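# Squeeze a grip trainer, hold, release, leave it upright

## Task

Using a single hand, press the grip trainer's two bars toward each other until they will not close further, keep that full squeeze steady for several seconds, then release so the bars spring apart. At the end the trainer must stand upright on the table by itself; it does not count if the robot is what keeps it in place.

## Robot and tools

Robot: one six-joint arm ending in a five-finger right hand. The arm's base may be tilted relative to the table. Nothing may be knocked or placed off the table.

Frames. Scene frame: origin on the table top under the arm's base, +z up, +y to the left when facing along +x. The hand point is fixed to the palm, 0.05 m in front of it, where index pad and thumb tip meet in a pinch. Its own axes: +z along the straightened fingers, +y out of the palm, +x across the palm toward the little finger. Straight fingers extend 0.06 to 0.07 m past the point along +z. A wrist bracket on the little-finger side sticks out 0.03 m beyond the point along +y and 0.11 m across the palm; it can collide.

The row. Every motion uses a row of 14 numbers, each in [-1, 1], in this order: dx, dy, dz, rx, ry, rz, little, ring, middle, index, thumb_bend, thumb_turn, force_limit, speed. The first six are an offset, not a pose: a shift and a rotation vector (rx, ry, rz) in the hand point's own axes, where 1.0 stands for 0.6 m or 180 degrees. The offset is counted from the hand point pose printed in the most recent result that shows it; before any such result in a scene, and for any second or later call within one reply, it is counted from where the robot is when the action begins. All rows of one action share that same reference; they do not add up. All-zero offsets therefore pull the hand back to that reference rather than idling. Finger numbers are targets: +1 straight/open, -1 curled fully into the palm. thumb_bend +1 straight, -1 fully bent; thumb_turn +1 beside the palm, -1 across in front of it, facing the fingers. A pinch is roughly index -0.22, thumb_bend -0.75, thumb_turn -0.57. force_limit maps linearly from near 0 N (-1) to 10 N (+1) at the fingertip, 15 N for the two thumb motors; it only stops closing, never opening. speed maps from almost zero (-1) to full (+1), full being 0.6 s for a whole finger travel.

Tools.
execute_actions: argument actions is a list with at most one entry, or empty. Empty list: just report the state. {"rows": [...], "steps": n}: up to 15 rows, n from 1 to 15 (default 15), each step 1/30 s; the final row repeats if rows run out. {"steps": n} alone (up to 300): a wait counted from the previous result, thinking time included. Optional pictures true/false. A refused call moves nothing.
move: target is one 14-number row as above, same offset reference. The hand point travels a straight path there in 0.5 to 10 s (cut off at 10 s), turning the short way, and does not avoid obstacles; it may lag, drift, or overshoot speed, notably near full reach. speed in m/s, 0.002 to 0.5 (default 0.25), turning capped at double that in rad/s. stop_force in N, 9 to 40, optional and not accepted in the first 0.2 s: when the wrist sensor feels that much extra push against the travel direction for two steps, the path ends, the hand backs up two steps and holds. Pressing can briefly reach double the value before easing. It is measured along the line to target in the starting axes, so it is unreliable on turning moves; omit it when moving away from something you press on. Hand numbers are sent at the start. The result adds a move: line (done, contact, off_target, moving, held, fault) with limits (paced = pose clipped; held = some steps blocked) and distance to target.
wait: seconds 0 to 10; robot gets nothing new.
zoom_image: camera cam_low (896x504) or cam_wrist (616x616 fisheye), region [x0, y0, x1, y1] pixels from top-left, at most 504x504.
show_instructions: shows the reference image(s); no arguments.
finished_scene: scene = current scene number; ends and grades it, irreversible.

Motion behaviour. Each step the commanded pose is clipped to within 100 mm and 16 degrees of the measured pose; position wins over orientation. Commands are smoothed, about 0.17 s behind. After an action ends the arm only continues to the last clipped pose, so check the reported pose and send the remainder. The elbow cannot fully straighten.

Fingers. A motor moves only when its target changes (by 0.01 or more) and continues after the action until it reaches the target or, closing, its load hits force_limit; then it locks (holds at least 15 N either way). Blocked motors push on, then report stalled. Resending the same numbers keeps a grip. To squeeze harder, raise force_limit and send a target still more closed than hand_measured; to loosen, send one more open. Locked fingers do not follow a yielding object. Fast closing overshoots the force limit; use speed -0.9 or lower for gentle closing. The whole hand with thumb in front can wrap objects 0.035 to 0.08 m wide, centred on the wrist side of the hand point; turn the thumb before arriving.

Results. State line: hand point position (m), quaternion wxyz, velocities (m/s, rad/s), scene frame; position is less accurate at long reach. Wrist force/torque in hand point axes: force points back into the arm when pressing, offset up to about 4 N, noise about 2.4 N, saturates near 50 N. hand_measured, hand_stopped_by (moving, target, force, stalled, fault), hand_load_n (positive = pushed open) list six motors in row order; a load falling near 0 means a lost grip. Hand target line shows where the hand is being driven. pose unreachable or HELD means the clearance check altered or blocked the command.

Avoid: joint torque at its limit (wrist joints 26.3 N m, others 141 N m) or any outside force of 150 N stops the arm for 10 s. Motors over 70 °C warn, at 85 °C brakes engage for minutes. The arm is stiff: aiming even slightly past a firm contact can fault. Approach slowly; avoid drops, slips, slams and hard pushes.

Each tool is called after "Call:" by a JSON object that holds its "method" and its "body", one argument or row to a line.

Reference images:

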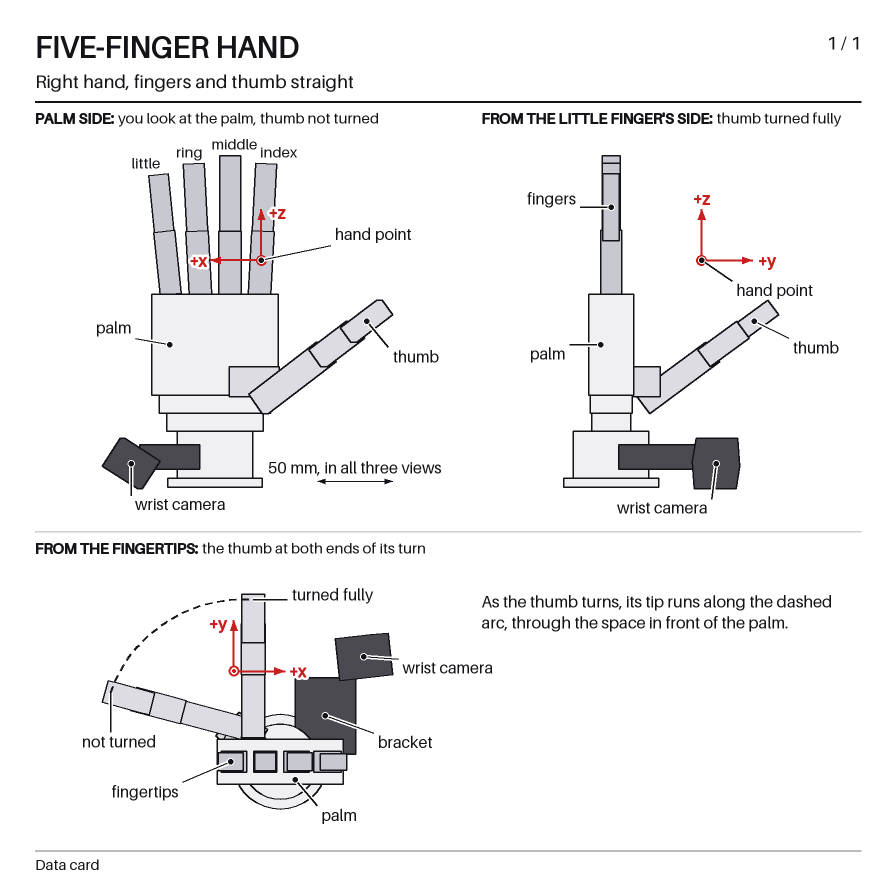

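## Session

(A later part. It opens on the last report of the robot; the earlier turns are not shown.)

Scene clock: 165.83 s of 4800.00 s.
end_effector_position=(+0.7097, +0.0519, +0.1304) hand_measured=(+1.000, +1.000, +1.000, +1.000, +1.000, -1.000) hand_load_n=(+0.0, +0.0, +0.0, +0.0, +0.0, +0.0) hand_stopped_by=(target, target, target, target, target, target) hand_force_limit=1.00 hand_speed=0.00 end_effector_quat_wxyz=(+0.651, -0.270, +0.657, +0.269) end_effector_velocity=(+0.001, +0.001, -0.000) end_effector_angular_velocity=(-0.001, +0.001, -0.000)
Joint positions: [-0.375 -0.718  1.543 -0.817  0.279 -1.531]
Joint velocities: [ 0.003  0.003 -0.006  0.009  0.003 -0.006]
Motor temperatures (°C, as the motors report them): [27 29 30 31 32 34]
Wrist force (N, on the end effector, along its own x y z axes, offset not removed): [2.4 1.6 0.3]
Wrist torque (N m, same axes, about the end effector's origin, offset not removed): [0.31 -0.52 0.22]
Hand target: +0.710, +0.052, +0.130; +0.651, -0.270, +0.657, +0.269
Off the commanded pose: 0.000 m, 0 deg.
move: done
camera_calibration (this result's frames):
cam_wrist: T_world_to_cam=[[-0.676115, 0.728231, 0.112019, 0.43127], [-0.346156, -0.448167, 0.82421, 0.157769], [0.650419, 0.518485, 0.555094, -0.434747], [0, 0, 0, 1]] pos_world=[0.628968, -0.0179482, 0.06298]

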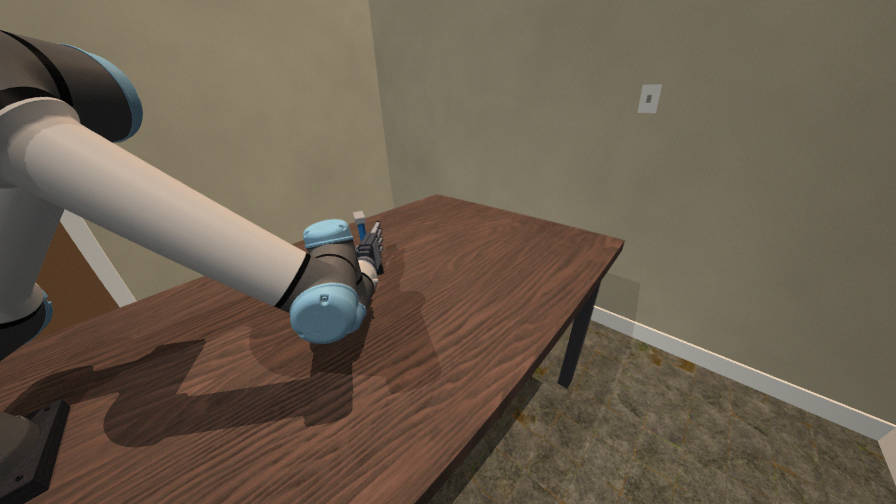

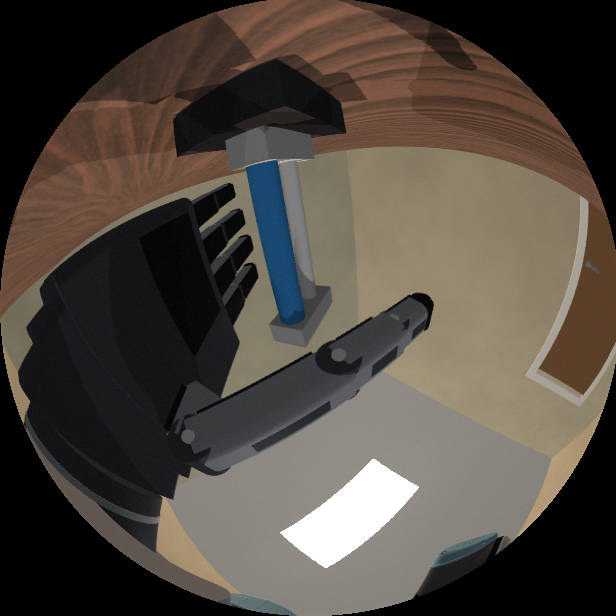

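Call:
{"method": "move", "body": {
  "target": [-0.003,0.02,0.11,0,0,0,1,1,1,1,1,-1,1,0],
  "speed": 0.05
}}

Call:
{"method": "move", "body": {
  "target": [0,0,0,0,0,0,-1,-1,-1,-1,0.2,-1,-0.4,-0.6]
}}

Scene clock: 172.10 s of 4800.00 s.
end_effector_position=(+0.7480, +0.1068, +0.1317) hand_measured=(+1.000, +1.000, +1.000, +1.000, +1.000, -1.000) hand_load_n=(+0.0, +0.0, +0.0, +0.0, +0.0, +0.0) hand_stopped_by=(target, target, target, target, target, target) hand_force_limit=1.00 hand_speed=0.00 end_effector_quat_wxyz=(+0.651, -0.269, +0.657, +0.269) end_effector_velocity=(+0.002, +0.002, +0.000) end_effector_angular_velocity=(-0.000, -0.000, +0.000)
Joint positions: [-0.264 -0.681  1.453 -0.767  0.39  -1.529]
Joint velocities: [ 0.004  0.002 -0.005  0.003  0.003  0.   ]
Motor temperatures (°C, as the motors report them): [27 29 30 31 32 34]
Wrist force (N, on the end effector, along its own x y z axes, offset not removed): [-1.7 1.9 -0.8]
Wrist torque (N m, same axes, about the end effector's origin, offset not removed): [0.29 0.42 -0.30]
Hand target: +0.748, +0.107, +0.132; +0.651, -0.270, +0.657, +0.269
Off the commanded pose: 0.000 m, 0 deg.
After step 90, 1.50 s passed at rest.
move: done
camera_calibration (this result's frames):
cam_wrist: T_world_to_cam=[[-0.676088, 0.728203, 0.112363, 0.41697], [-0.346012, -0.448414, 0.824136, 0.19441], [0.650524, 0.51831, 0.555134, -0.488893], [0, 0, 0, 1]] pos_world=[0.667213, 0.0369352, 0.0643287]

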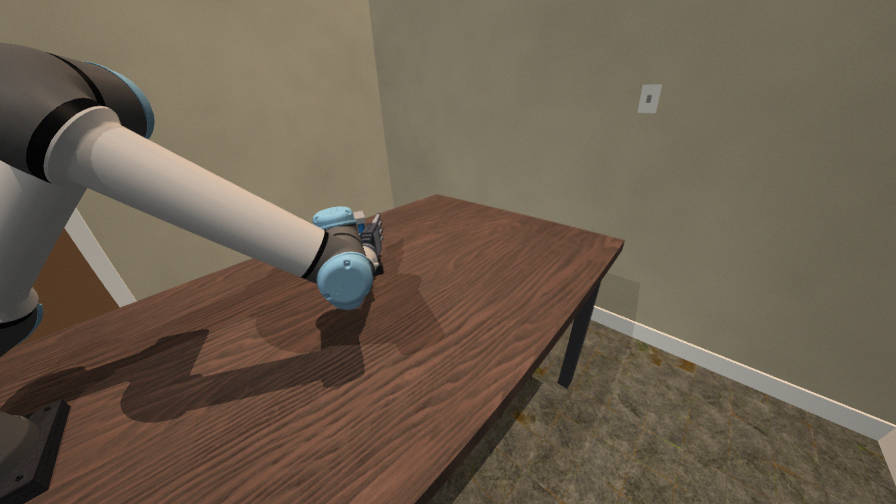

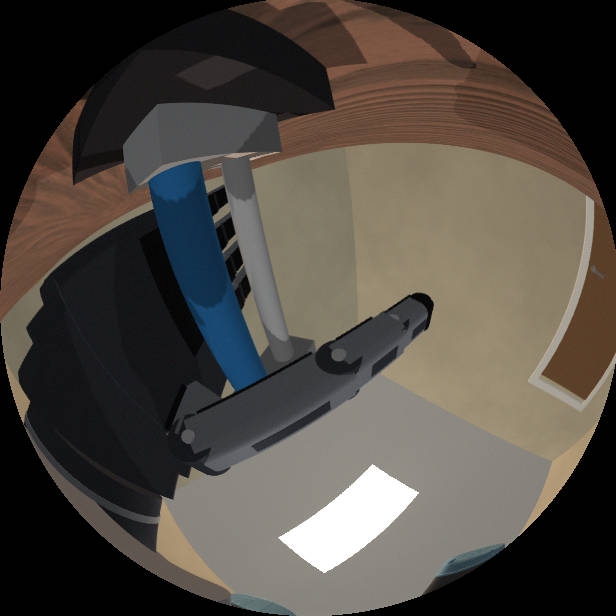

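Scene clock: 175.37 s of 4800.00 s.
end_effector_position=(+0.7480, +0.1068, +0.1317) hand_measured=(-1.000, -1.000, -1.000, -1.000, +0.200, -1.000) hand_load_n=(+0.0, +1.0, +1.0, +0.5, +0.5, +0.0) hand_stopped_by=(target, target, target, target, target, target) hand_force_limit=-0.40 hand_speed=-0.60 end_effector_quat_wxyz=(+0.651, -0.269, +0.657, +0.269) end_effector_velocity=(+0.000, -0.000, -0.000) end_effector_angular_velocity=(+0.000, +0.000, -0.000)
Joint positions: [-0.264 -0.681  1.453 -0.767  0.39  -1.529]
Joint velocities: [-0.  0. -0. -0.  0.  0.]
Motor temperatures (°C, as the motors report them): [27 29 30 31 32 34]
Wrist force (N, on the end effector, along its own x y z axes, offset not removed): [-2.7 4.2 2.0]
Wrist torque (N m, same axes, about the end effector's origin, offset not removed): [0.66 0.32 -0.09]
Hand target: +0.748, +0.107, +0.132; +0.651, -0.269, +0.657, +0.269
Off the commanded pose: 0.000 m, 0 deg.
move: done
camera_calibration (this result's frames):
cam_wrist: T_world_to_cam=[[-0.676089, 0.728203, 0.112355, 0.416973], [-0.346018, -0.448412, 0.824135, 0.194414], [0.650519, 0.518312, 0.555138, -0.48889], [0, 0, 0, 1]] pos_world=[0.667214, 0.0369342, 0.0643293]

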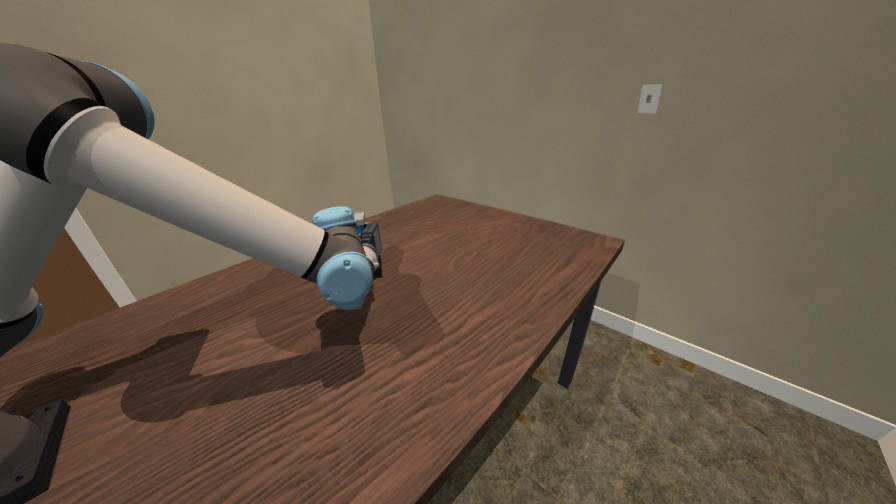

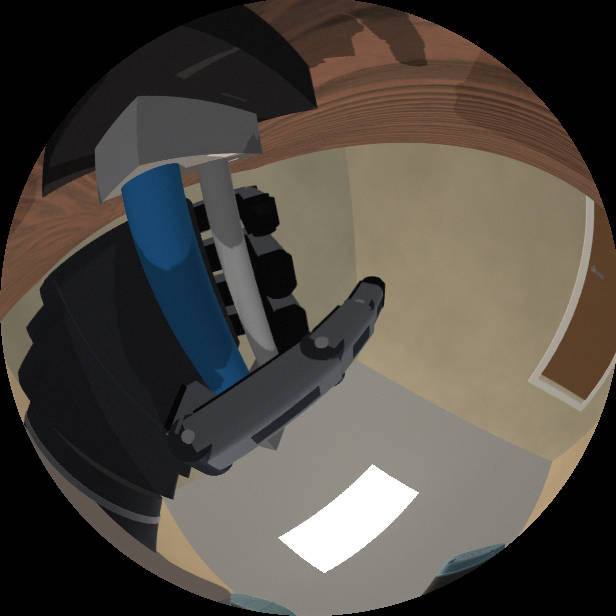

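Call:
{"method": "move", "body": {
  "target": [0,0,0,0,0,0,-1,-1,-1,-1,-1,-1,1,-0.7]
}}

Scene clock: 182.13 s of 4800.00 s.
end_effector_position=(+0.7480, +0.1068, +0.1317) hand_measured=(-1.000, -1.000, -1.000, -1.000, -0.092, -1.000) hand_load_n=(+0.0, +0.5, -1.0, +0.0, +14.5, +4.0) hand_stopped_by=(target, target, target, target, force, target) hand_force_limit=1.00 hand_speed=-0.70 end_effector_quat_wxyz=(+0.651, -0.269, +0.657, +0.269) end_effector_velocity=(-0.000, +0.000, -0.000) end_effector_angular_velocity=(+0.000, +0.000, +0.000)
Joint positions: [-0.264 -0.681  1.453 -0.767  0.39  -1.529]
Joint velocities: [ 0.  0.  0. -0.  0.  0.]
Motor temperatures (°C, as the motors report them): [27 29 30 31 32 34]
Wrist force (N, on the end effector, along its own x y z axes, offset not removed): [0.7 0.8 -3.4]
Wrist torque (N m, same axes, about the end effector's origin, offset not removed): [0.27 0.12 -0.04]
Hand target: +0.748, +0.107, +0.132; +0.651, -0.269, +0.657, +0.269
Off the commanded pose: 0.000 m, 0 deg.
After step 90, 2.47 s passed at rest.
move: done
camera_calibration (this result's frames):
cam_wrist: T_world_to_cam=[[-0.676089, 0.728203, 0.112355, 0.416973], [-0.346018, -0.448412, 0.824135, 0.194414], [0.650519, 0.518312, 0.555138, -0.48889], [0, 0, 0, 1]] pos_world=[0.667214, 0.0369341, 0.0643294]

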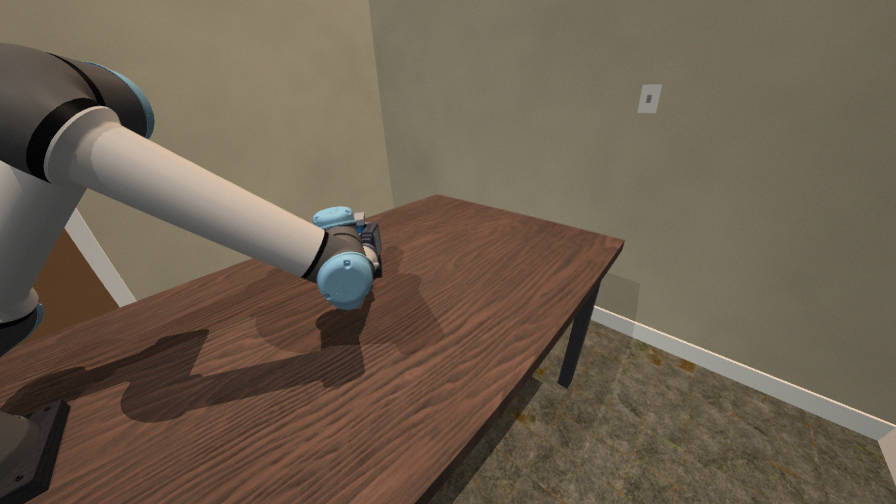

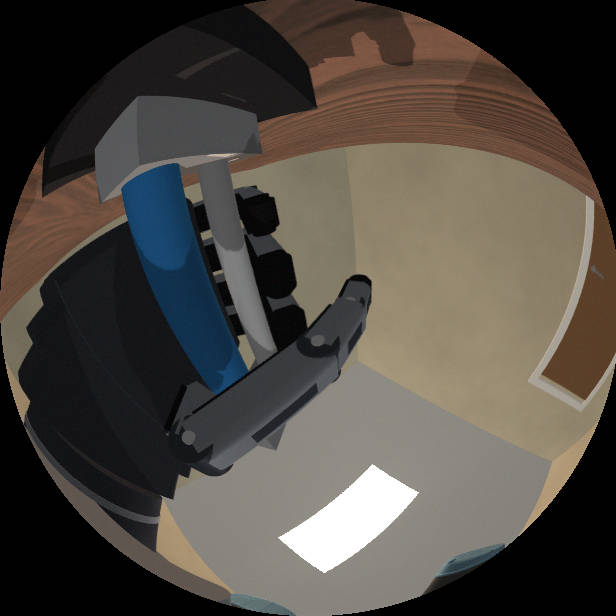

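Call:
{"method": "move", "body": {
  "target": [0,0,0,0,0,0,0.6,0.6,0.6,0.6,0.3,-1,1,0.5]
}}

Call:
{"method": "move", "body": {
  "target": [0,0,-0.035,0,0,0,0.6,0.6,0.6,0.6,0.3,-1,1,0.5],
  "speed": 0.03
}}

Call:
{"method": "move", "body": {
  "target": [0,0,0,0,0,0,0.6,0.6,0.6,0.6,-1,-1,-0.2,-0.7]
}}

Scene clock: 197.80 s of 4800.00 s.
end_effector_position=(+0.7480, +0.1068, +0.1317) hand_measured=(+0.600, +0.600, +0.600, +0.600, +0.300, -1.000) hand_load_n=(+0.0, +0.0, +0.0, +0.0, +0.0, +0.0) hand_stopped_by=(target, target, target, target, target, target) hand_force_limit=1.00 hand_speed=0.50 end_effector_quat_wxyz=(+0.651, -0.269, +0.657, +0.269) end_effector_velocity=(-0.000, -0.000, -0.000) end_effector_angular_velocity=(-0.000, +0.000, -0.000)
Joint positions: [-0.264 -0.681  1.453 -0.767  0.39  -1.529]
Joint velocities: [-0.  0.  0. -0. -0. -0.]
Motor temperatures (°C, as the motors report them): [27 30 30 31 32 34]
Wrist force (N, on the end effector, along its own x y z axes, offset not removed): [-3.8 -1.5 0.6]
Wrist torque (N m, same axes, about the end effector's origin, offset not removed): [-0.15 0.47 -0.36]
Hand target: +0.748, +0.107, +0.132; +0.651, -0.269, +0.657, +0.269
Off the commanded pose: 0.000 m, 0 deg.
After step 90, 11.73 s passed at rest.
move: done
camera_calibration (this result's frames):
cam_wrist: T_world_to_cam=[[-0.676089, 0.728203, 0.112355, 0.416973], [-0.346018, -0.448412, 0.824135, 0.194414], [0.650519, 0.518312, 0.555138, -0.48889], [0, 0, 0, 1]] pos_world=[0.667214, 0.0369341, 0.0643292]

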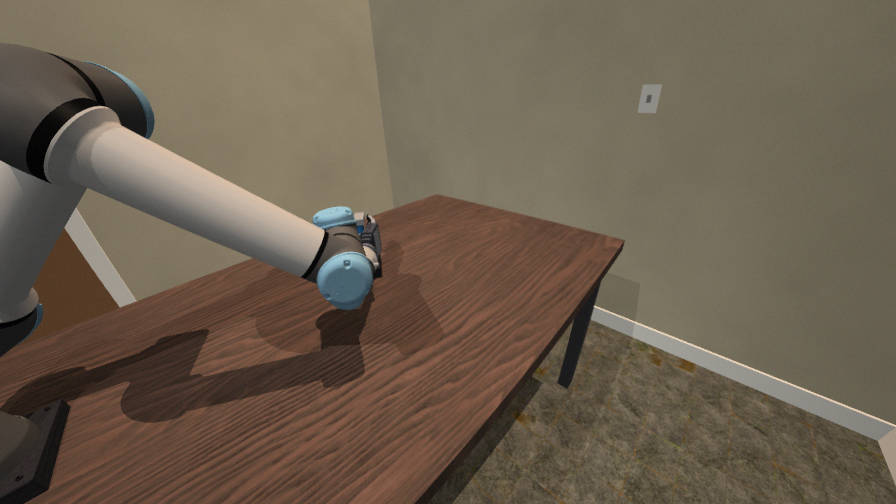

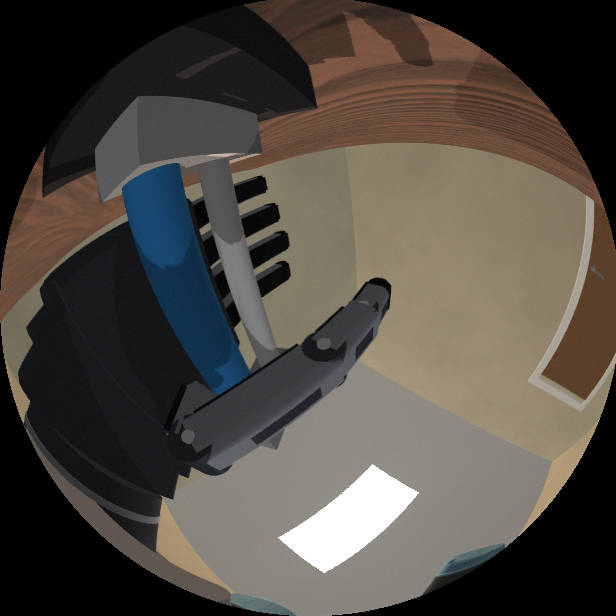

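Scene clock: 198.87 s of 4800.00 s.
end_effector_position=(+0.7333, +0.0921, +0.1319) hand_measured=(+0.600, +0.600, +0.600, +0.600, +0.300, -1.000) hand_load_n=(+0.0, +0.0, +0.0, +0.0, +0.0, +0.0) hand_stopped_by=(target, target, target, target, target, target) hand_force_limit=1.00 hand_speed=0.50 end_effector_quat_wxyz=(+0.651, -0.269, +0.657, +0.269) end_effector_velocity=(-0.002, -0.001, -0.000) end_effector_angular_velocity=(-0.001, -0.001, +0.000)
Joint positions: [-0.296 -0.701  1.496 -0.79   0.358 -1.529]
Joint velocities: [-0.003 -0.002  0.005 -0.003 -0.003 -0.001]
Motor temperatures (°C, as the motors report them): [27 30 30 31 32 34]
Wrist force (N, on the end effector, along its own x y z axes, offset not removed): [-4.7 -1.8 -0.7]
Wrist torque (N m, same axes, about the end effector's origin, offset not removed): [-0.23 0.73 -0.18]
Hand target: +0.733, +0.092, +0.132; +0.651, -0.269, +0.657, +0.269
Off the commanded pose: 0.000 m, 0 deg.
move: done
camera_calibration (this result's frames):
cam_wrist: T_world_to_cam=[[-0.676109, 0.728217, 0.112144, 0.417694], [-0.346106, -0.448262, 0.82418, 0.182683], [0.650452, 0.518422, 0.555114, -0.471777], [0, 0, 0, 1]] pos_world=[0.652503, 0.0222978, 0.0644842]

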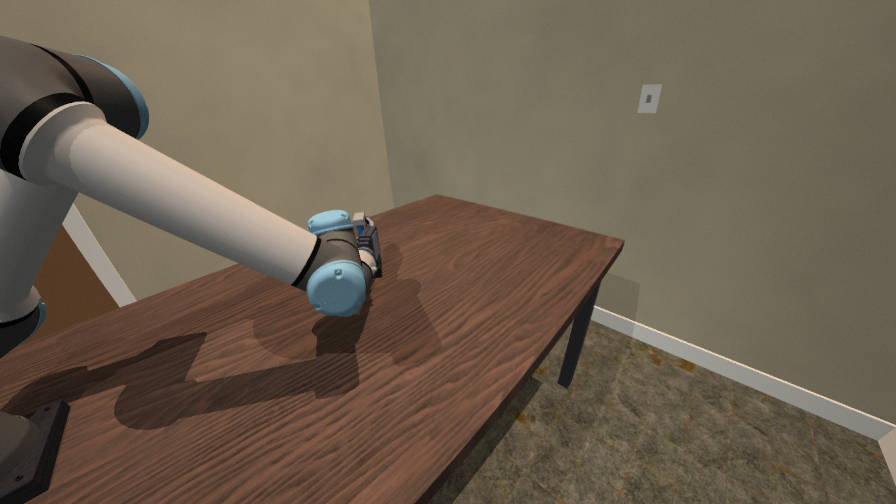

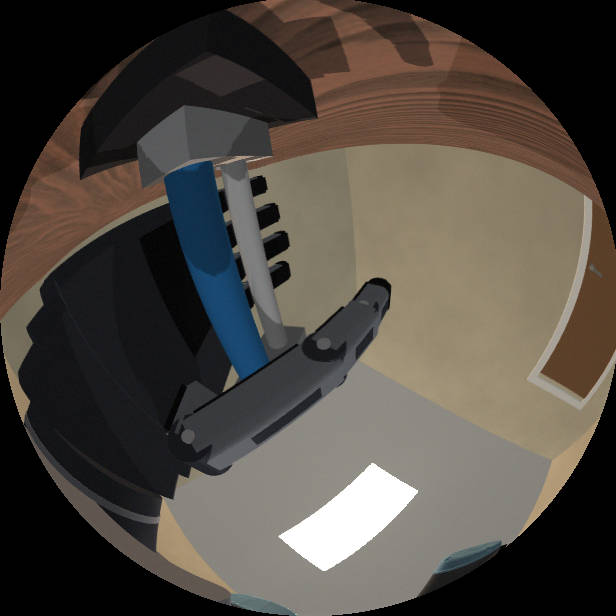

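Scene clock: 203.27 s of 4800.00 s.
end_effector_position=(+0.7333, +0.0921, +0.1319) hand_measured=(+0.600, +0.600, +0.600, +0.600, -1.000, -1.000) hand_load_n=(+0.0, +0.0, +0.0, +0.0, +0.0, +0.0) hand_stopped_by=(target, target, target, target, target, target) hand_force_limit=-0.20 hand_speed=-0.70 end_effector_quat_wxyz=(+0.651, -0.269, +0.657, +0.269) end_effector_velocity=(-0.000, -0.000, -0.000) end_effector_angular_velocity=(+0.000, +0.001, -0.000)
Joint positions: [-0.296 -0.701  1.496 -0.79   0.358 -1.529]
Joint velocities: [-0.    -0.     0.001  0.001  0.     0.   ]
Motor temperatures (°C, as the motors report them): [27 30 30 31 32 34]
Wrist force (N, on the end effector, along its own x y z axes, offset not removed): [1.3 0.8 -0.4]
Wrist torque (N m, same axes, about the end effector's origin, offset not removed): [0.14 -0.22 0.27]
Hand target: +0.733, +0.092, +0.132; +0.651, -0.269, +0.657, +0.269
Off the commanded pose: 0.000 m, 0 deg.
move: done
camera_calibration (this result's frames):
cam_wrist: T_world_to_cam=[[-0.676109, 0.728217, 0.112144, 0.417694], [-0.346105, -0.448262, 0.82418, 0.182683], [0.650452, 0.518422, 0.555114, -0.471777], [0, 0, 0, 1]] pos_world=[0.652503, 0.0222979, 0.0644842]

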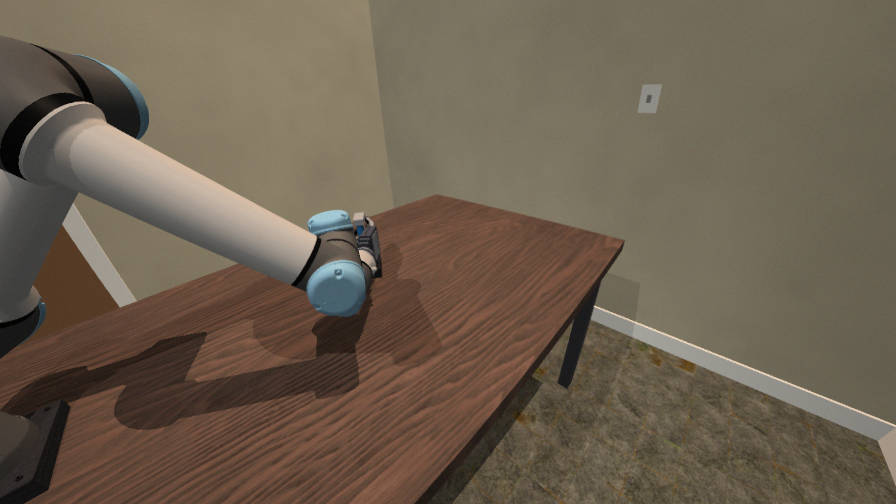

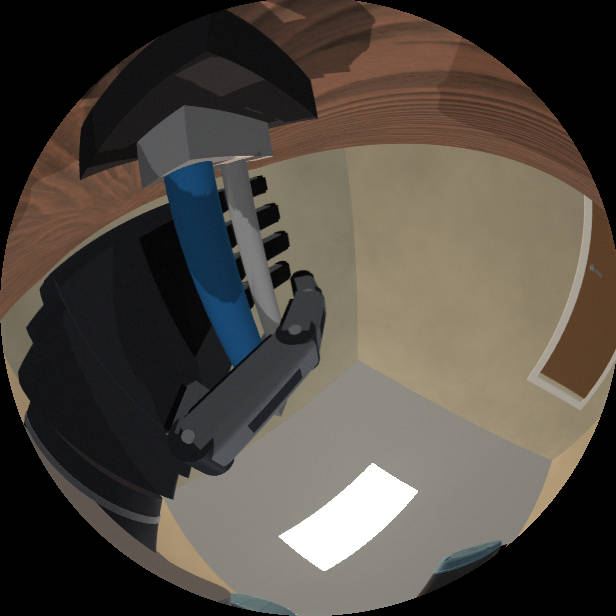

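Call:
{"method": "move", "body": {
  "target": [0,0,0,0,0,0,-1,-1,-1,-1,-1,-1,0,-0.7]
}}

Scene clock: 210.17 s of 4800.00 s.
end_effector_position=(+0.7333, +0.0922, +0.1319) hand_measured=(-1.000, -1.000, -0.228, -0.246, -1.000, -1.000) hand_load_n=(+0.0, +1.0, +7.0, +3.0, +1.0, -2.5) hand_stopped_by=(target, target, force, force, target, target) hand_force_limit=0.00 hand_speed=-0.70 end_effector_quat_wxyz=(+0.651, -0.269, +0.657, +0.269) end_effector_velocity=(-0.000, +0.000, -0.000) end_effector_angular_velocity=(+0.000, +0.000, +0.000)
Joint positions: [-0.296 -0.701  1.496 -0.79   0.358 -1.529]
Joint velocities: [ 0.  0.  0. -0.  0.  0.]
Motor temperatures (°C, as the motors report them): [27 30 30 31 32 34]
Wrist force (N, on the end effector, along its own x y z axes, offset not removed): [0.3 0.9 0.4]
Wrist torque (N m, same axes, about the end effector's origin, offset not removed): [0.19 -0.07 -0.04]
Hand target: +0.733, +0.092, +0.132; +0.651, -0.269, +0.657, +0.269
Off the commanded pose: 0.000 m, 0 deg.
After step 90, 0.43 s passed at rest.
move: done
camera_calibration (this result's frames):
cam_wrist: T_world_to_cam=[[-0.676119, 0.728208, 0.112144, 0.417699], [-0.346099, -0.448266, 0.82418, 0.182686], [0.650445, 0.518431, 0.555113, -0.471775], [0, 0, 0, 1]] pos_world=[0.652505, 0.0223032, 0.0644803]

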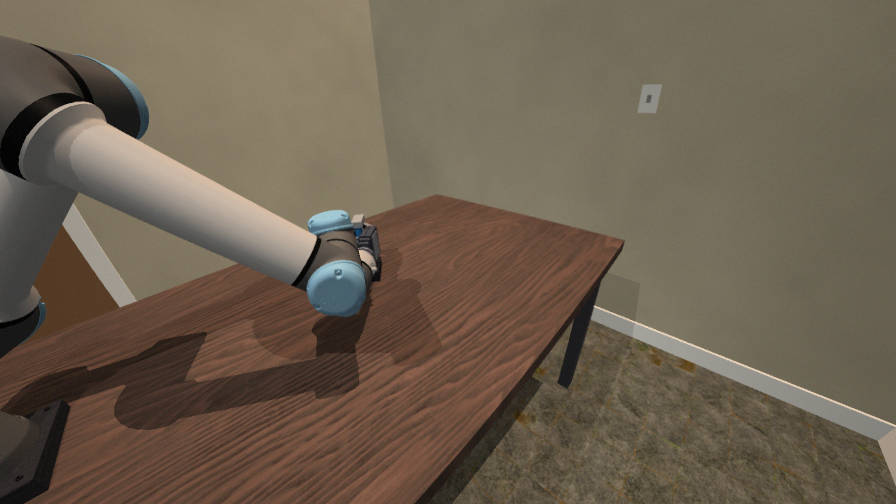

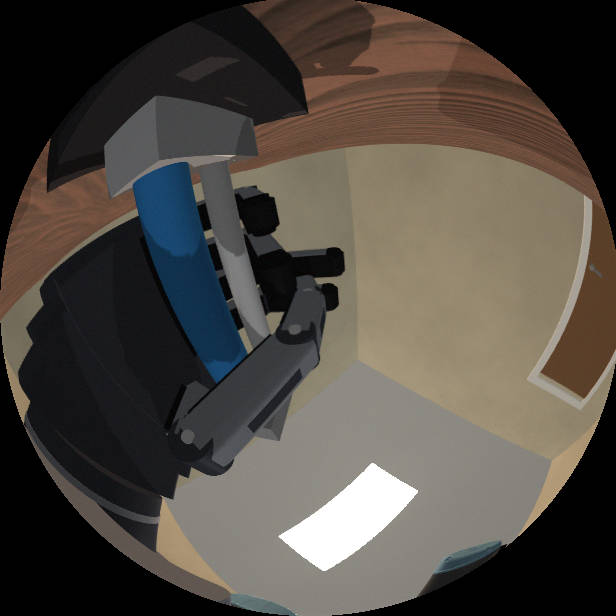

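Call:
{"method": "move", "body": {
  "target": [0,-0.006,-0.008,0,0,0,0.8,0.8,0.8,0.8,0.6,-1,0,0.5],
  "speed": 0.005
}}

Call:
{"method": "move", "body": {
  "target": [0,-0.059,0.012,0.195,0,0,0.8,0.8,0.8,0.8,0.6,-1,0,0.5],
  "speed": 0.1
}}

Call:
{"method": "move", "body": {
  "target": [0,0,0,0,0,0,-1,-1,-1,-1,0.2,-1,0.2,-0.7]
}}

Scene clock: 255.53 s of 4800.00 s.
end_effector_position=(+0.7324, +0.0864, +0.1319) hand_measured=(+0.800, +0.800, +0.800, +0.800, +0.600, -1.000) hand_load_n=(+0.0, +0.0, +0.0, +0.0, +0.0, +0.0) hand_stopped_by=(target, target, target, target, target, target) hand_force_limit=0.00 hand_speed=0.50 end_effector_quat_wxyz=(+0.651, -0.269, +0.657, +0.269) end_effector_velocity=(+0.000, -0.001, +0.000) end_effector_angular_velocity=(-0.001, -0.001, -0.000)
Joint positions: [-0.306 -0.7    1.495 -0.789  0.348 -1.53 ]
Joint velocities: [-0.002  0.    -0.002  0.    -0.002 -0.001]
Motor temperatures (°C, as the motors report them): [27 30 30 31 32 34]
Wrist force (N, on the end effector, along its own x y z axes, offset not removed): [-1.6 -1.6 -1.4]
Wrist torque (N m, same axes, about the end effector's origin, offset not removed): [-0.36 0.31 -0.01]
Hand target: +0.732, +0.086, +0.132; +0.651, -0.269, +0.657, +0.269
Off the commanded pose: 0.000 m, 0 deg.
After step 90, 40.93 s passed at rest.
move: done
camera_calibration (this result's frames):
cam_wrist: T_world_to_cam=[[-0.676116, 0.728211, 0.112145, 0.421345], [-0.346099, -0.448264, 0.824181, 0.179773], [0.650448, 0.518429, 0.555112, -0.468224], [0, 0, 0, 1]] pos_world=[0.651653, 0.016499, 0.0644995]

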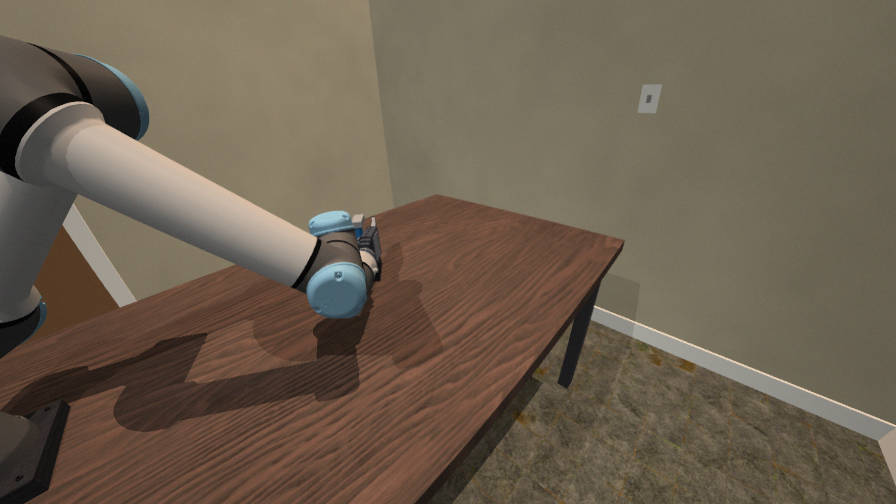

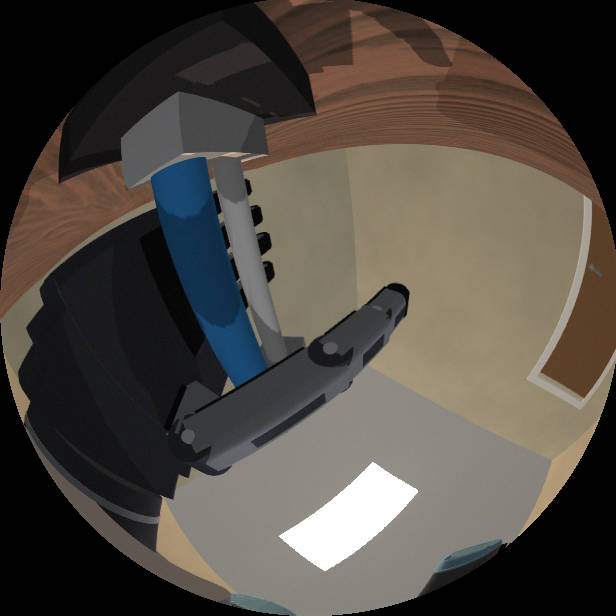

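Scene clock: 259.00 s of 4800.00 s.
end_effector_position=(+0.7625, +0.0664, +0.1319) hand_measured=(+0.800, +0.800, +0.800, +0.800, +0.600, -1.000) hand_load_n=(+0.0, +0.0, +0.0, +0.0, +0.0, +0.0) hand_stopped_by=(target, target, target, target, target, target) hand_force_limit=0.00 hand_speed=0.50 end_effector_quat_wxyz=(+0.702, -0.061, +0.707, +0.059) end_effector_velocity=(+0.001, -0.000, -0.000) end_effector_angular_velocity=(+0.000, +0.001, -0.014)
Joint positions: [-0.192 -0.839  1.779 -0.907  1.073 -1.55 ]
Joint velocities: [ 0.006 -0.001  0.003 -0.001  0.02   0.   ]
Motor temperatures (°C, as the motors report them): [27 30 30 31 32 34]
Wrist force (N, on the end effector, along its own x y z axes, offset not removed): [0.5 2.2 4.0]
Wrist torque (N m, same axes, about the end effector's origin, offset not removed): [0.11 -0.29 0.18]
Hand target: +0.763, +0.066, +0.132; +0.702, -0.061, +0.707, +0.059
Off the commanded pose: 0.000 m, 0 deg.
move: done
camera_calibration (this result's frames):
cam_wrist: T_world_to_cam=[[-0.136113, 0.984889, 0.107079, 0.0281119], [-0.540672, -0.164418, 0.825009, 0.310651], [0.830149, 0.0543999, 0.554882, -0.583551], [0, 0, 0, 1]] pos_world=[0.656221, 0.0551346, 0.0645019]

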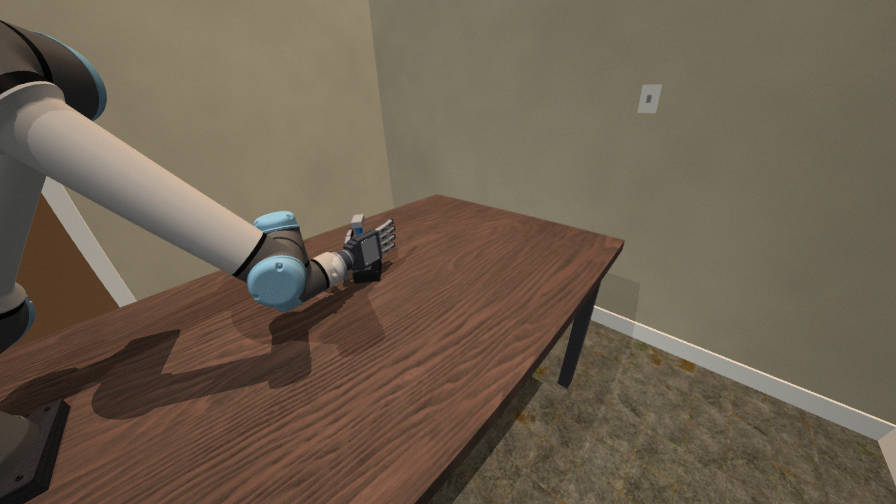

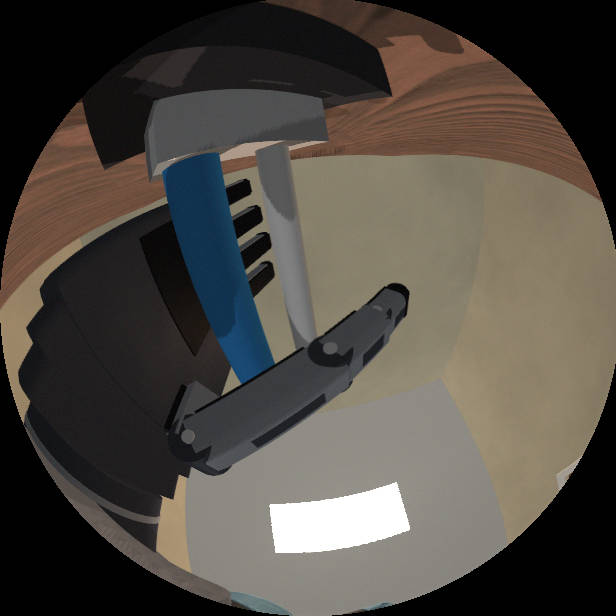

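Scene clock: 262.87 s of 4800.00 s.
end_effector_position=(+0.7625, +0.0664, +0.1319) hand_measured=(-0.996, -0.948, -0.962, -0.980, +0.200, -1.000) hand_load_n=(+9.5, +0.0, +1.5, +7.5, +0.0, +0.0) hand_stopped_by=(force, force, force, force, target, target) hand_force_limit=0.20 hand_speed=-0.70 end_effector_quat_wxyz=(+0.702, -0.061, +0.707, +0.059) end_effector_velocity=(+0.000, +0.000, +0.001) end_effector_angular_velocity=(-0.001, -0.002, +0.000)
Joint positions: [-0.192 -0.839  1.779 -0.907  1.073 -1.55 ]
Joint velocities: [ 0.    -0.001 -0.001  0.    -0.    -0.   ]
Motor temperatures (°C, as the motors report them): [27 30 30 31 32 34]
Wrist force (N, on the end effector, along its own x y z axes, offset not removed): [-1.3 2.1 -3.4]
Wrist torque (N m, same axes, about the end effector's origin, offset not removed): [0.34 0.11 0.06]
Hand target: +0.762, +0.066, +0.132; +0.702, -0.061, +0.707, +0.059
Off the commanded pose: 0.000 m, 0 deg.
move: done
camera_calibration (this result's frames):
cam_wrist: T_world_to_cam=[[-0.13612, 0.984888, 0.107082, 0.0281216], [-0.540666, -0.164425, 0.825012, 0.310651], [0.830152, 0.0544051, 0.554877, -0.583553], [0, 0, 0, 1]] pos_world=[0.656224, 0.0551302, 0.0644977]

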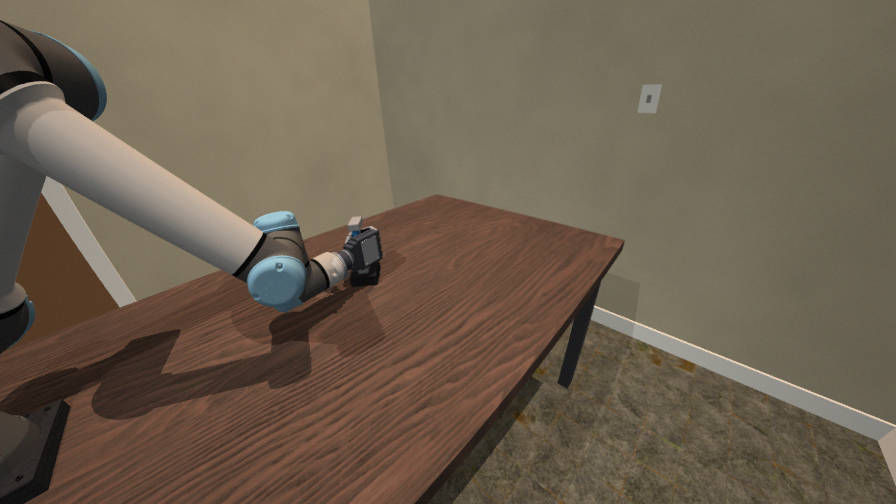

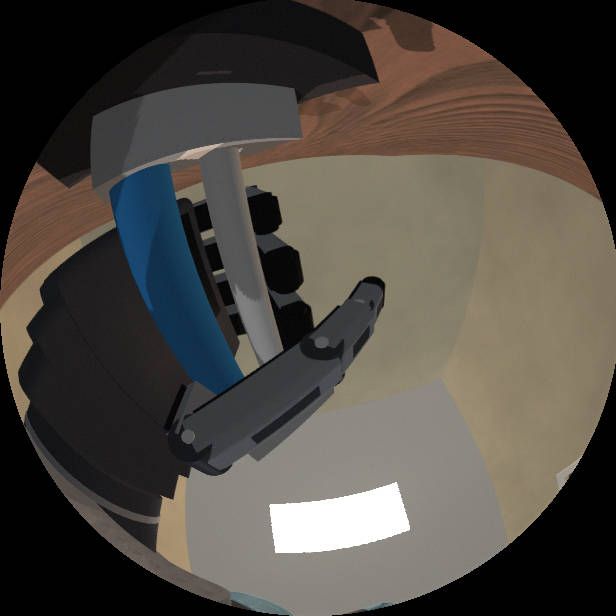

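Call:
{"method": "move", "body": {
  "target": [0,0,0,0,0,0,-1,-0.995,-0.995,-0.995,-0.3,-1,1,-0.8]
}}

Call:
{"method": "zoom_image", "body": {
  "camera": "cam_low",
  "region": [310, 200, 410, 290]
}}

Scene clock: 278.90 s of 4800.00 s.
end_effector_position=(+0.7624, +0.0664, +0.1319) hand_measured=(-0.996, -0.992, -0.990, -0.992, -0.078, -1.000) hand_load_n=(+2.0, +7.5, +6.0, +3.5, +14.5, +3.5) hand_stopped_by=(force, target, target, target, force, target) hand_force_limit=1.00 hand_speed=-0.80 end_effector_quat_wxyz=(+0.702, -0.061, +0.707, +0.059) end_effector_velocity=(+0.000, -0.000, +0.000) end_effector_angular_velocity=(+0.002, +0.000, -0.000)
Joint positions: [-0.192 -0.839  1.779 -0.907  1.073 -1.55 ]
Joint velocities: [-0.    -0.    -0.001  0.     0.     0.002]
Motor temperatures (°C, as the motors report them): [27 30 30 31 32 34]
Wrist force (N, on the end effector, along its own x y z axes, offset not removed): [-4.3 2.9 1.5]
Wrist torque (N m, same axes, about the end effector's origin, offset not removed): [0.19 0.65 -0.02]
Hand target: +0.762, +0.066, +0.132; +0.702, -0.061, +0.707, +0.059
Off the commanded pose: 0.000 m, 0 deg.
After step 90, 11.30 s passed at rest.
move: done
camera_calibration (this result's frames):
cam_wrist: T_world_to_cam=[[-0.136103, 0.98489, 0.10709, 0.0281094], [-0.540656, -0.16442, 0.82502, 0.310645], [0.830161, 0.054389, 0.554865, -0.58355], [0, 0, 0, 1]] pos_world=[0.656218, 0.0551305, 0.0644923]

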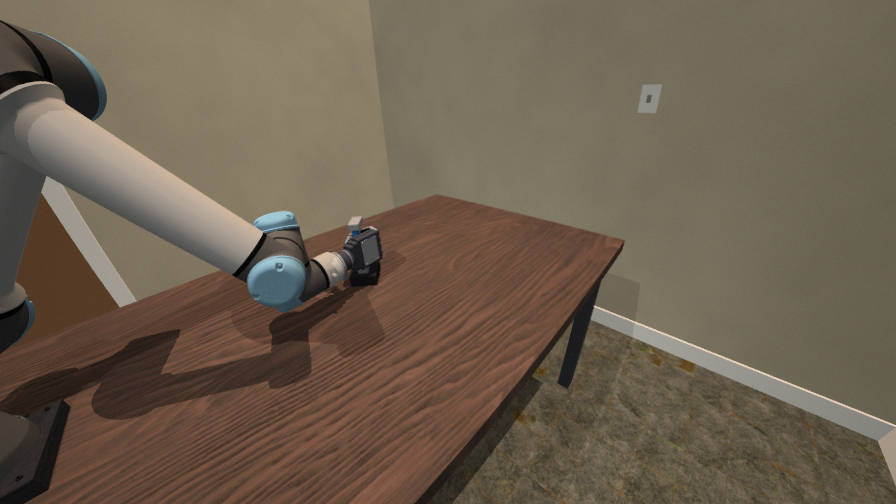

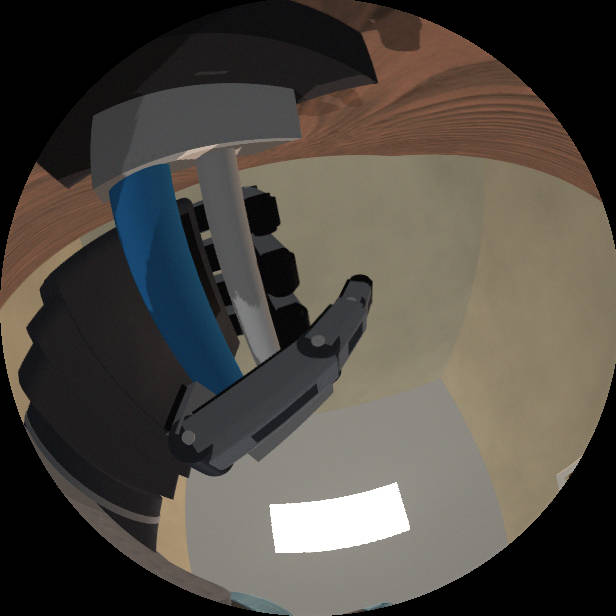

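Region (310, 200, 410, 290) of cam_low's 896x504 image, scaled by 5.040, with more detail than that image has; it fills the top 454 rows of this view, and the rest is white.

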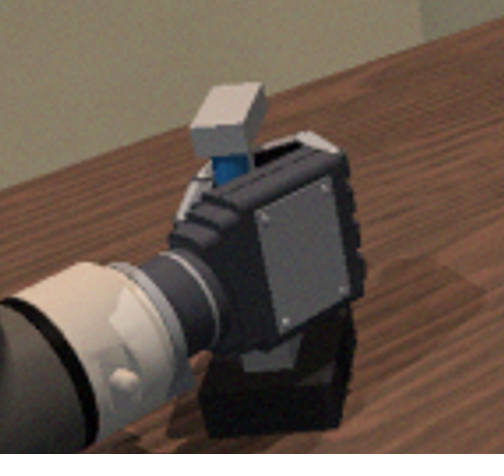

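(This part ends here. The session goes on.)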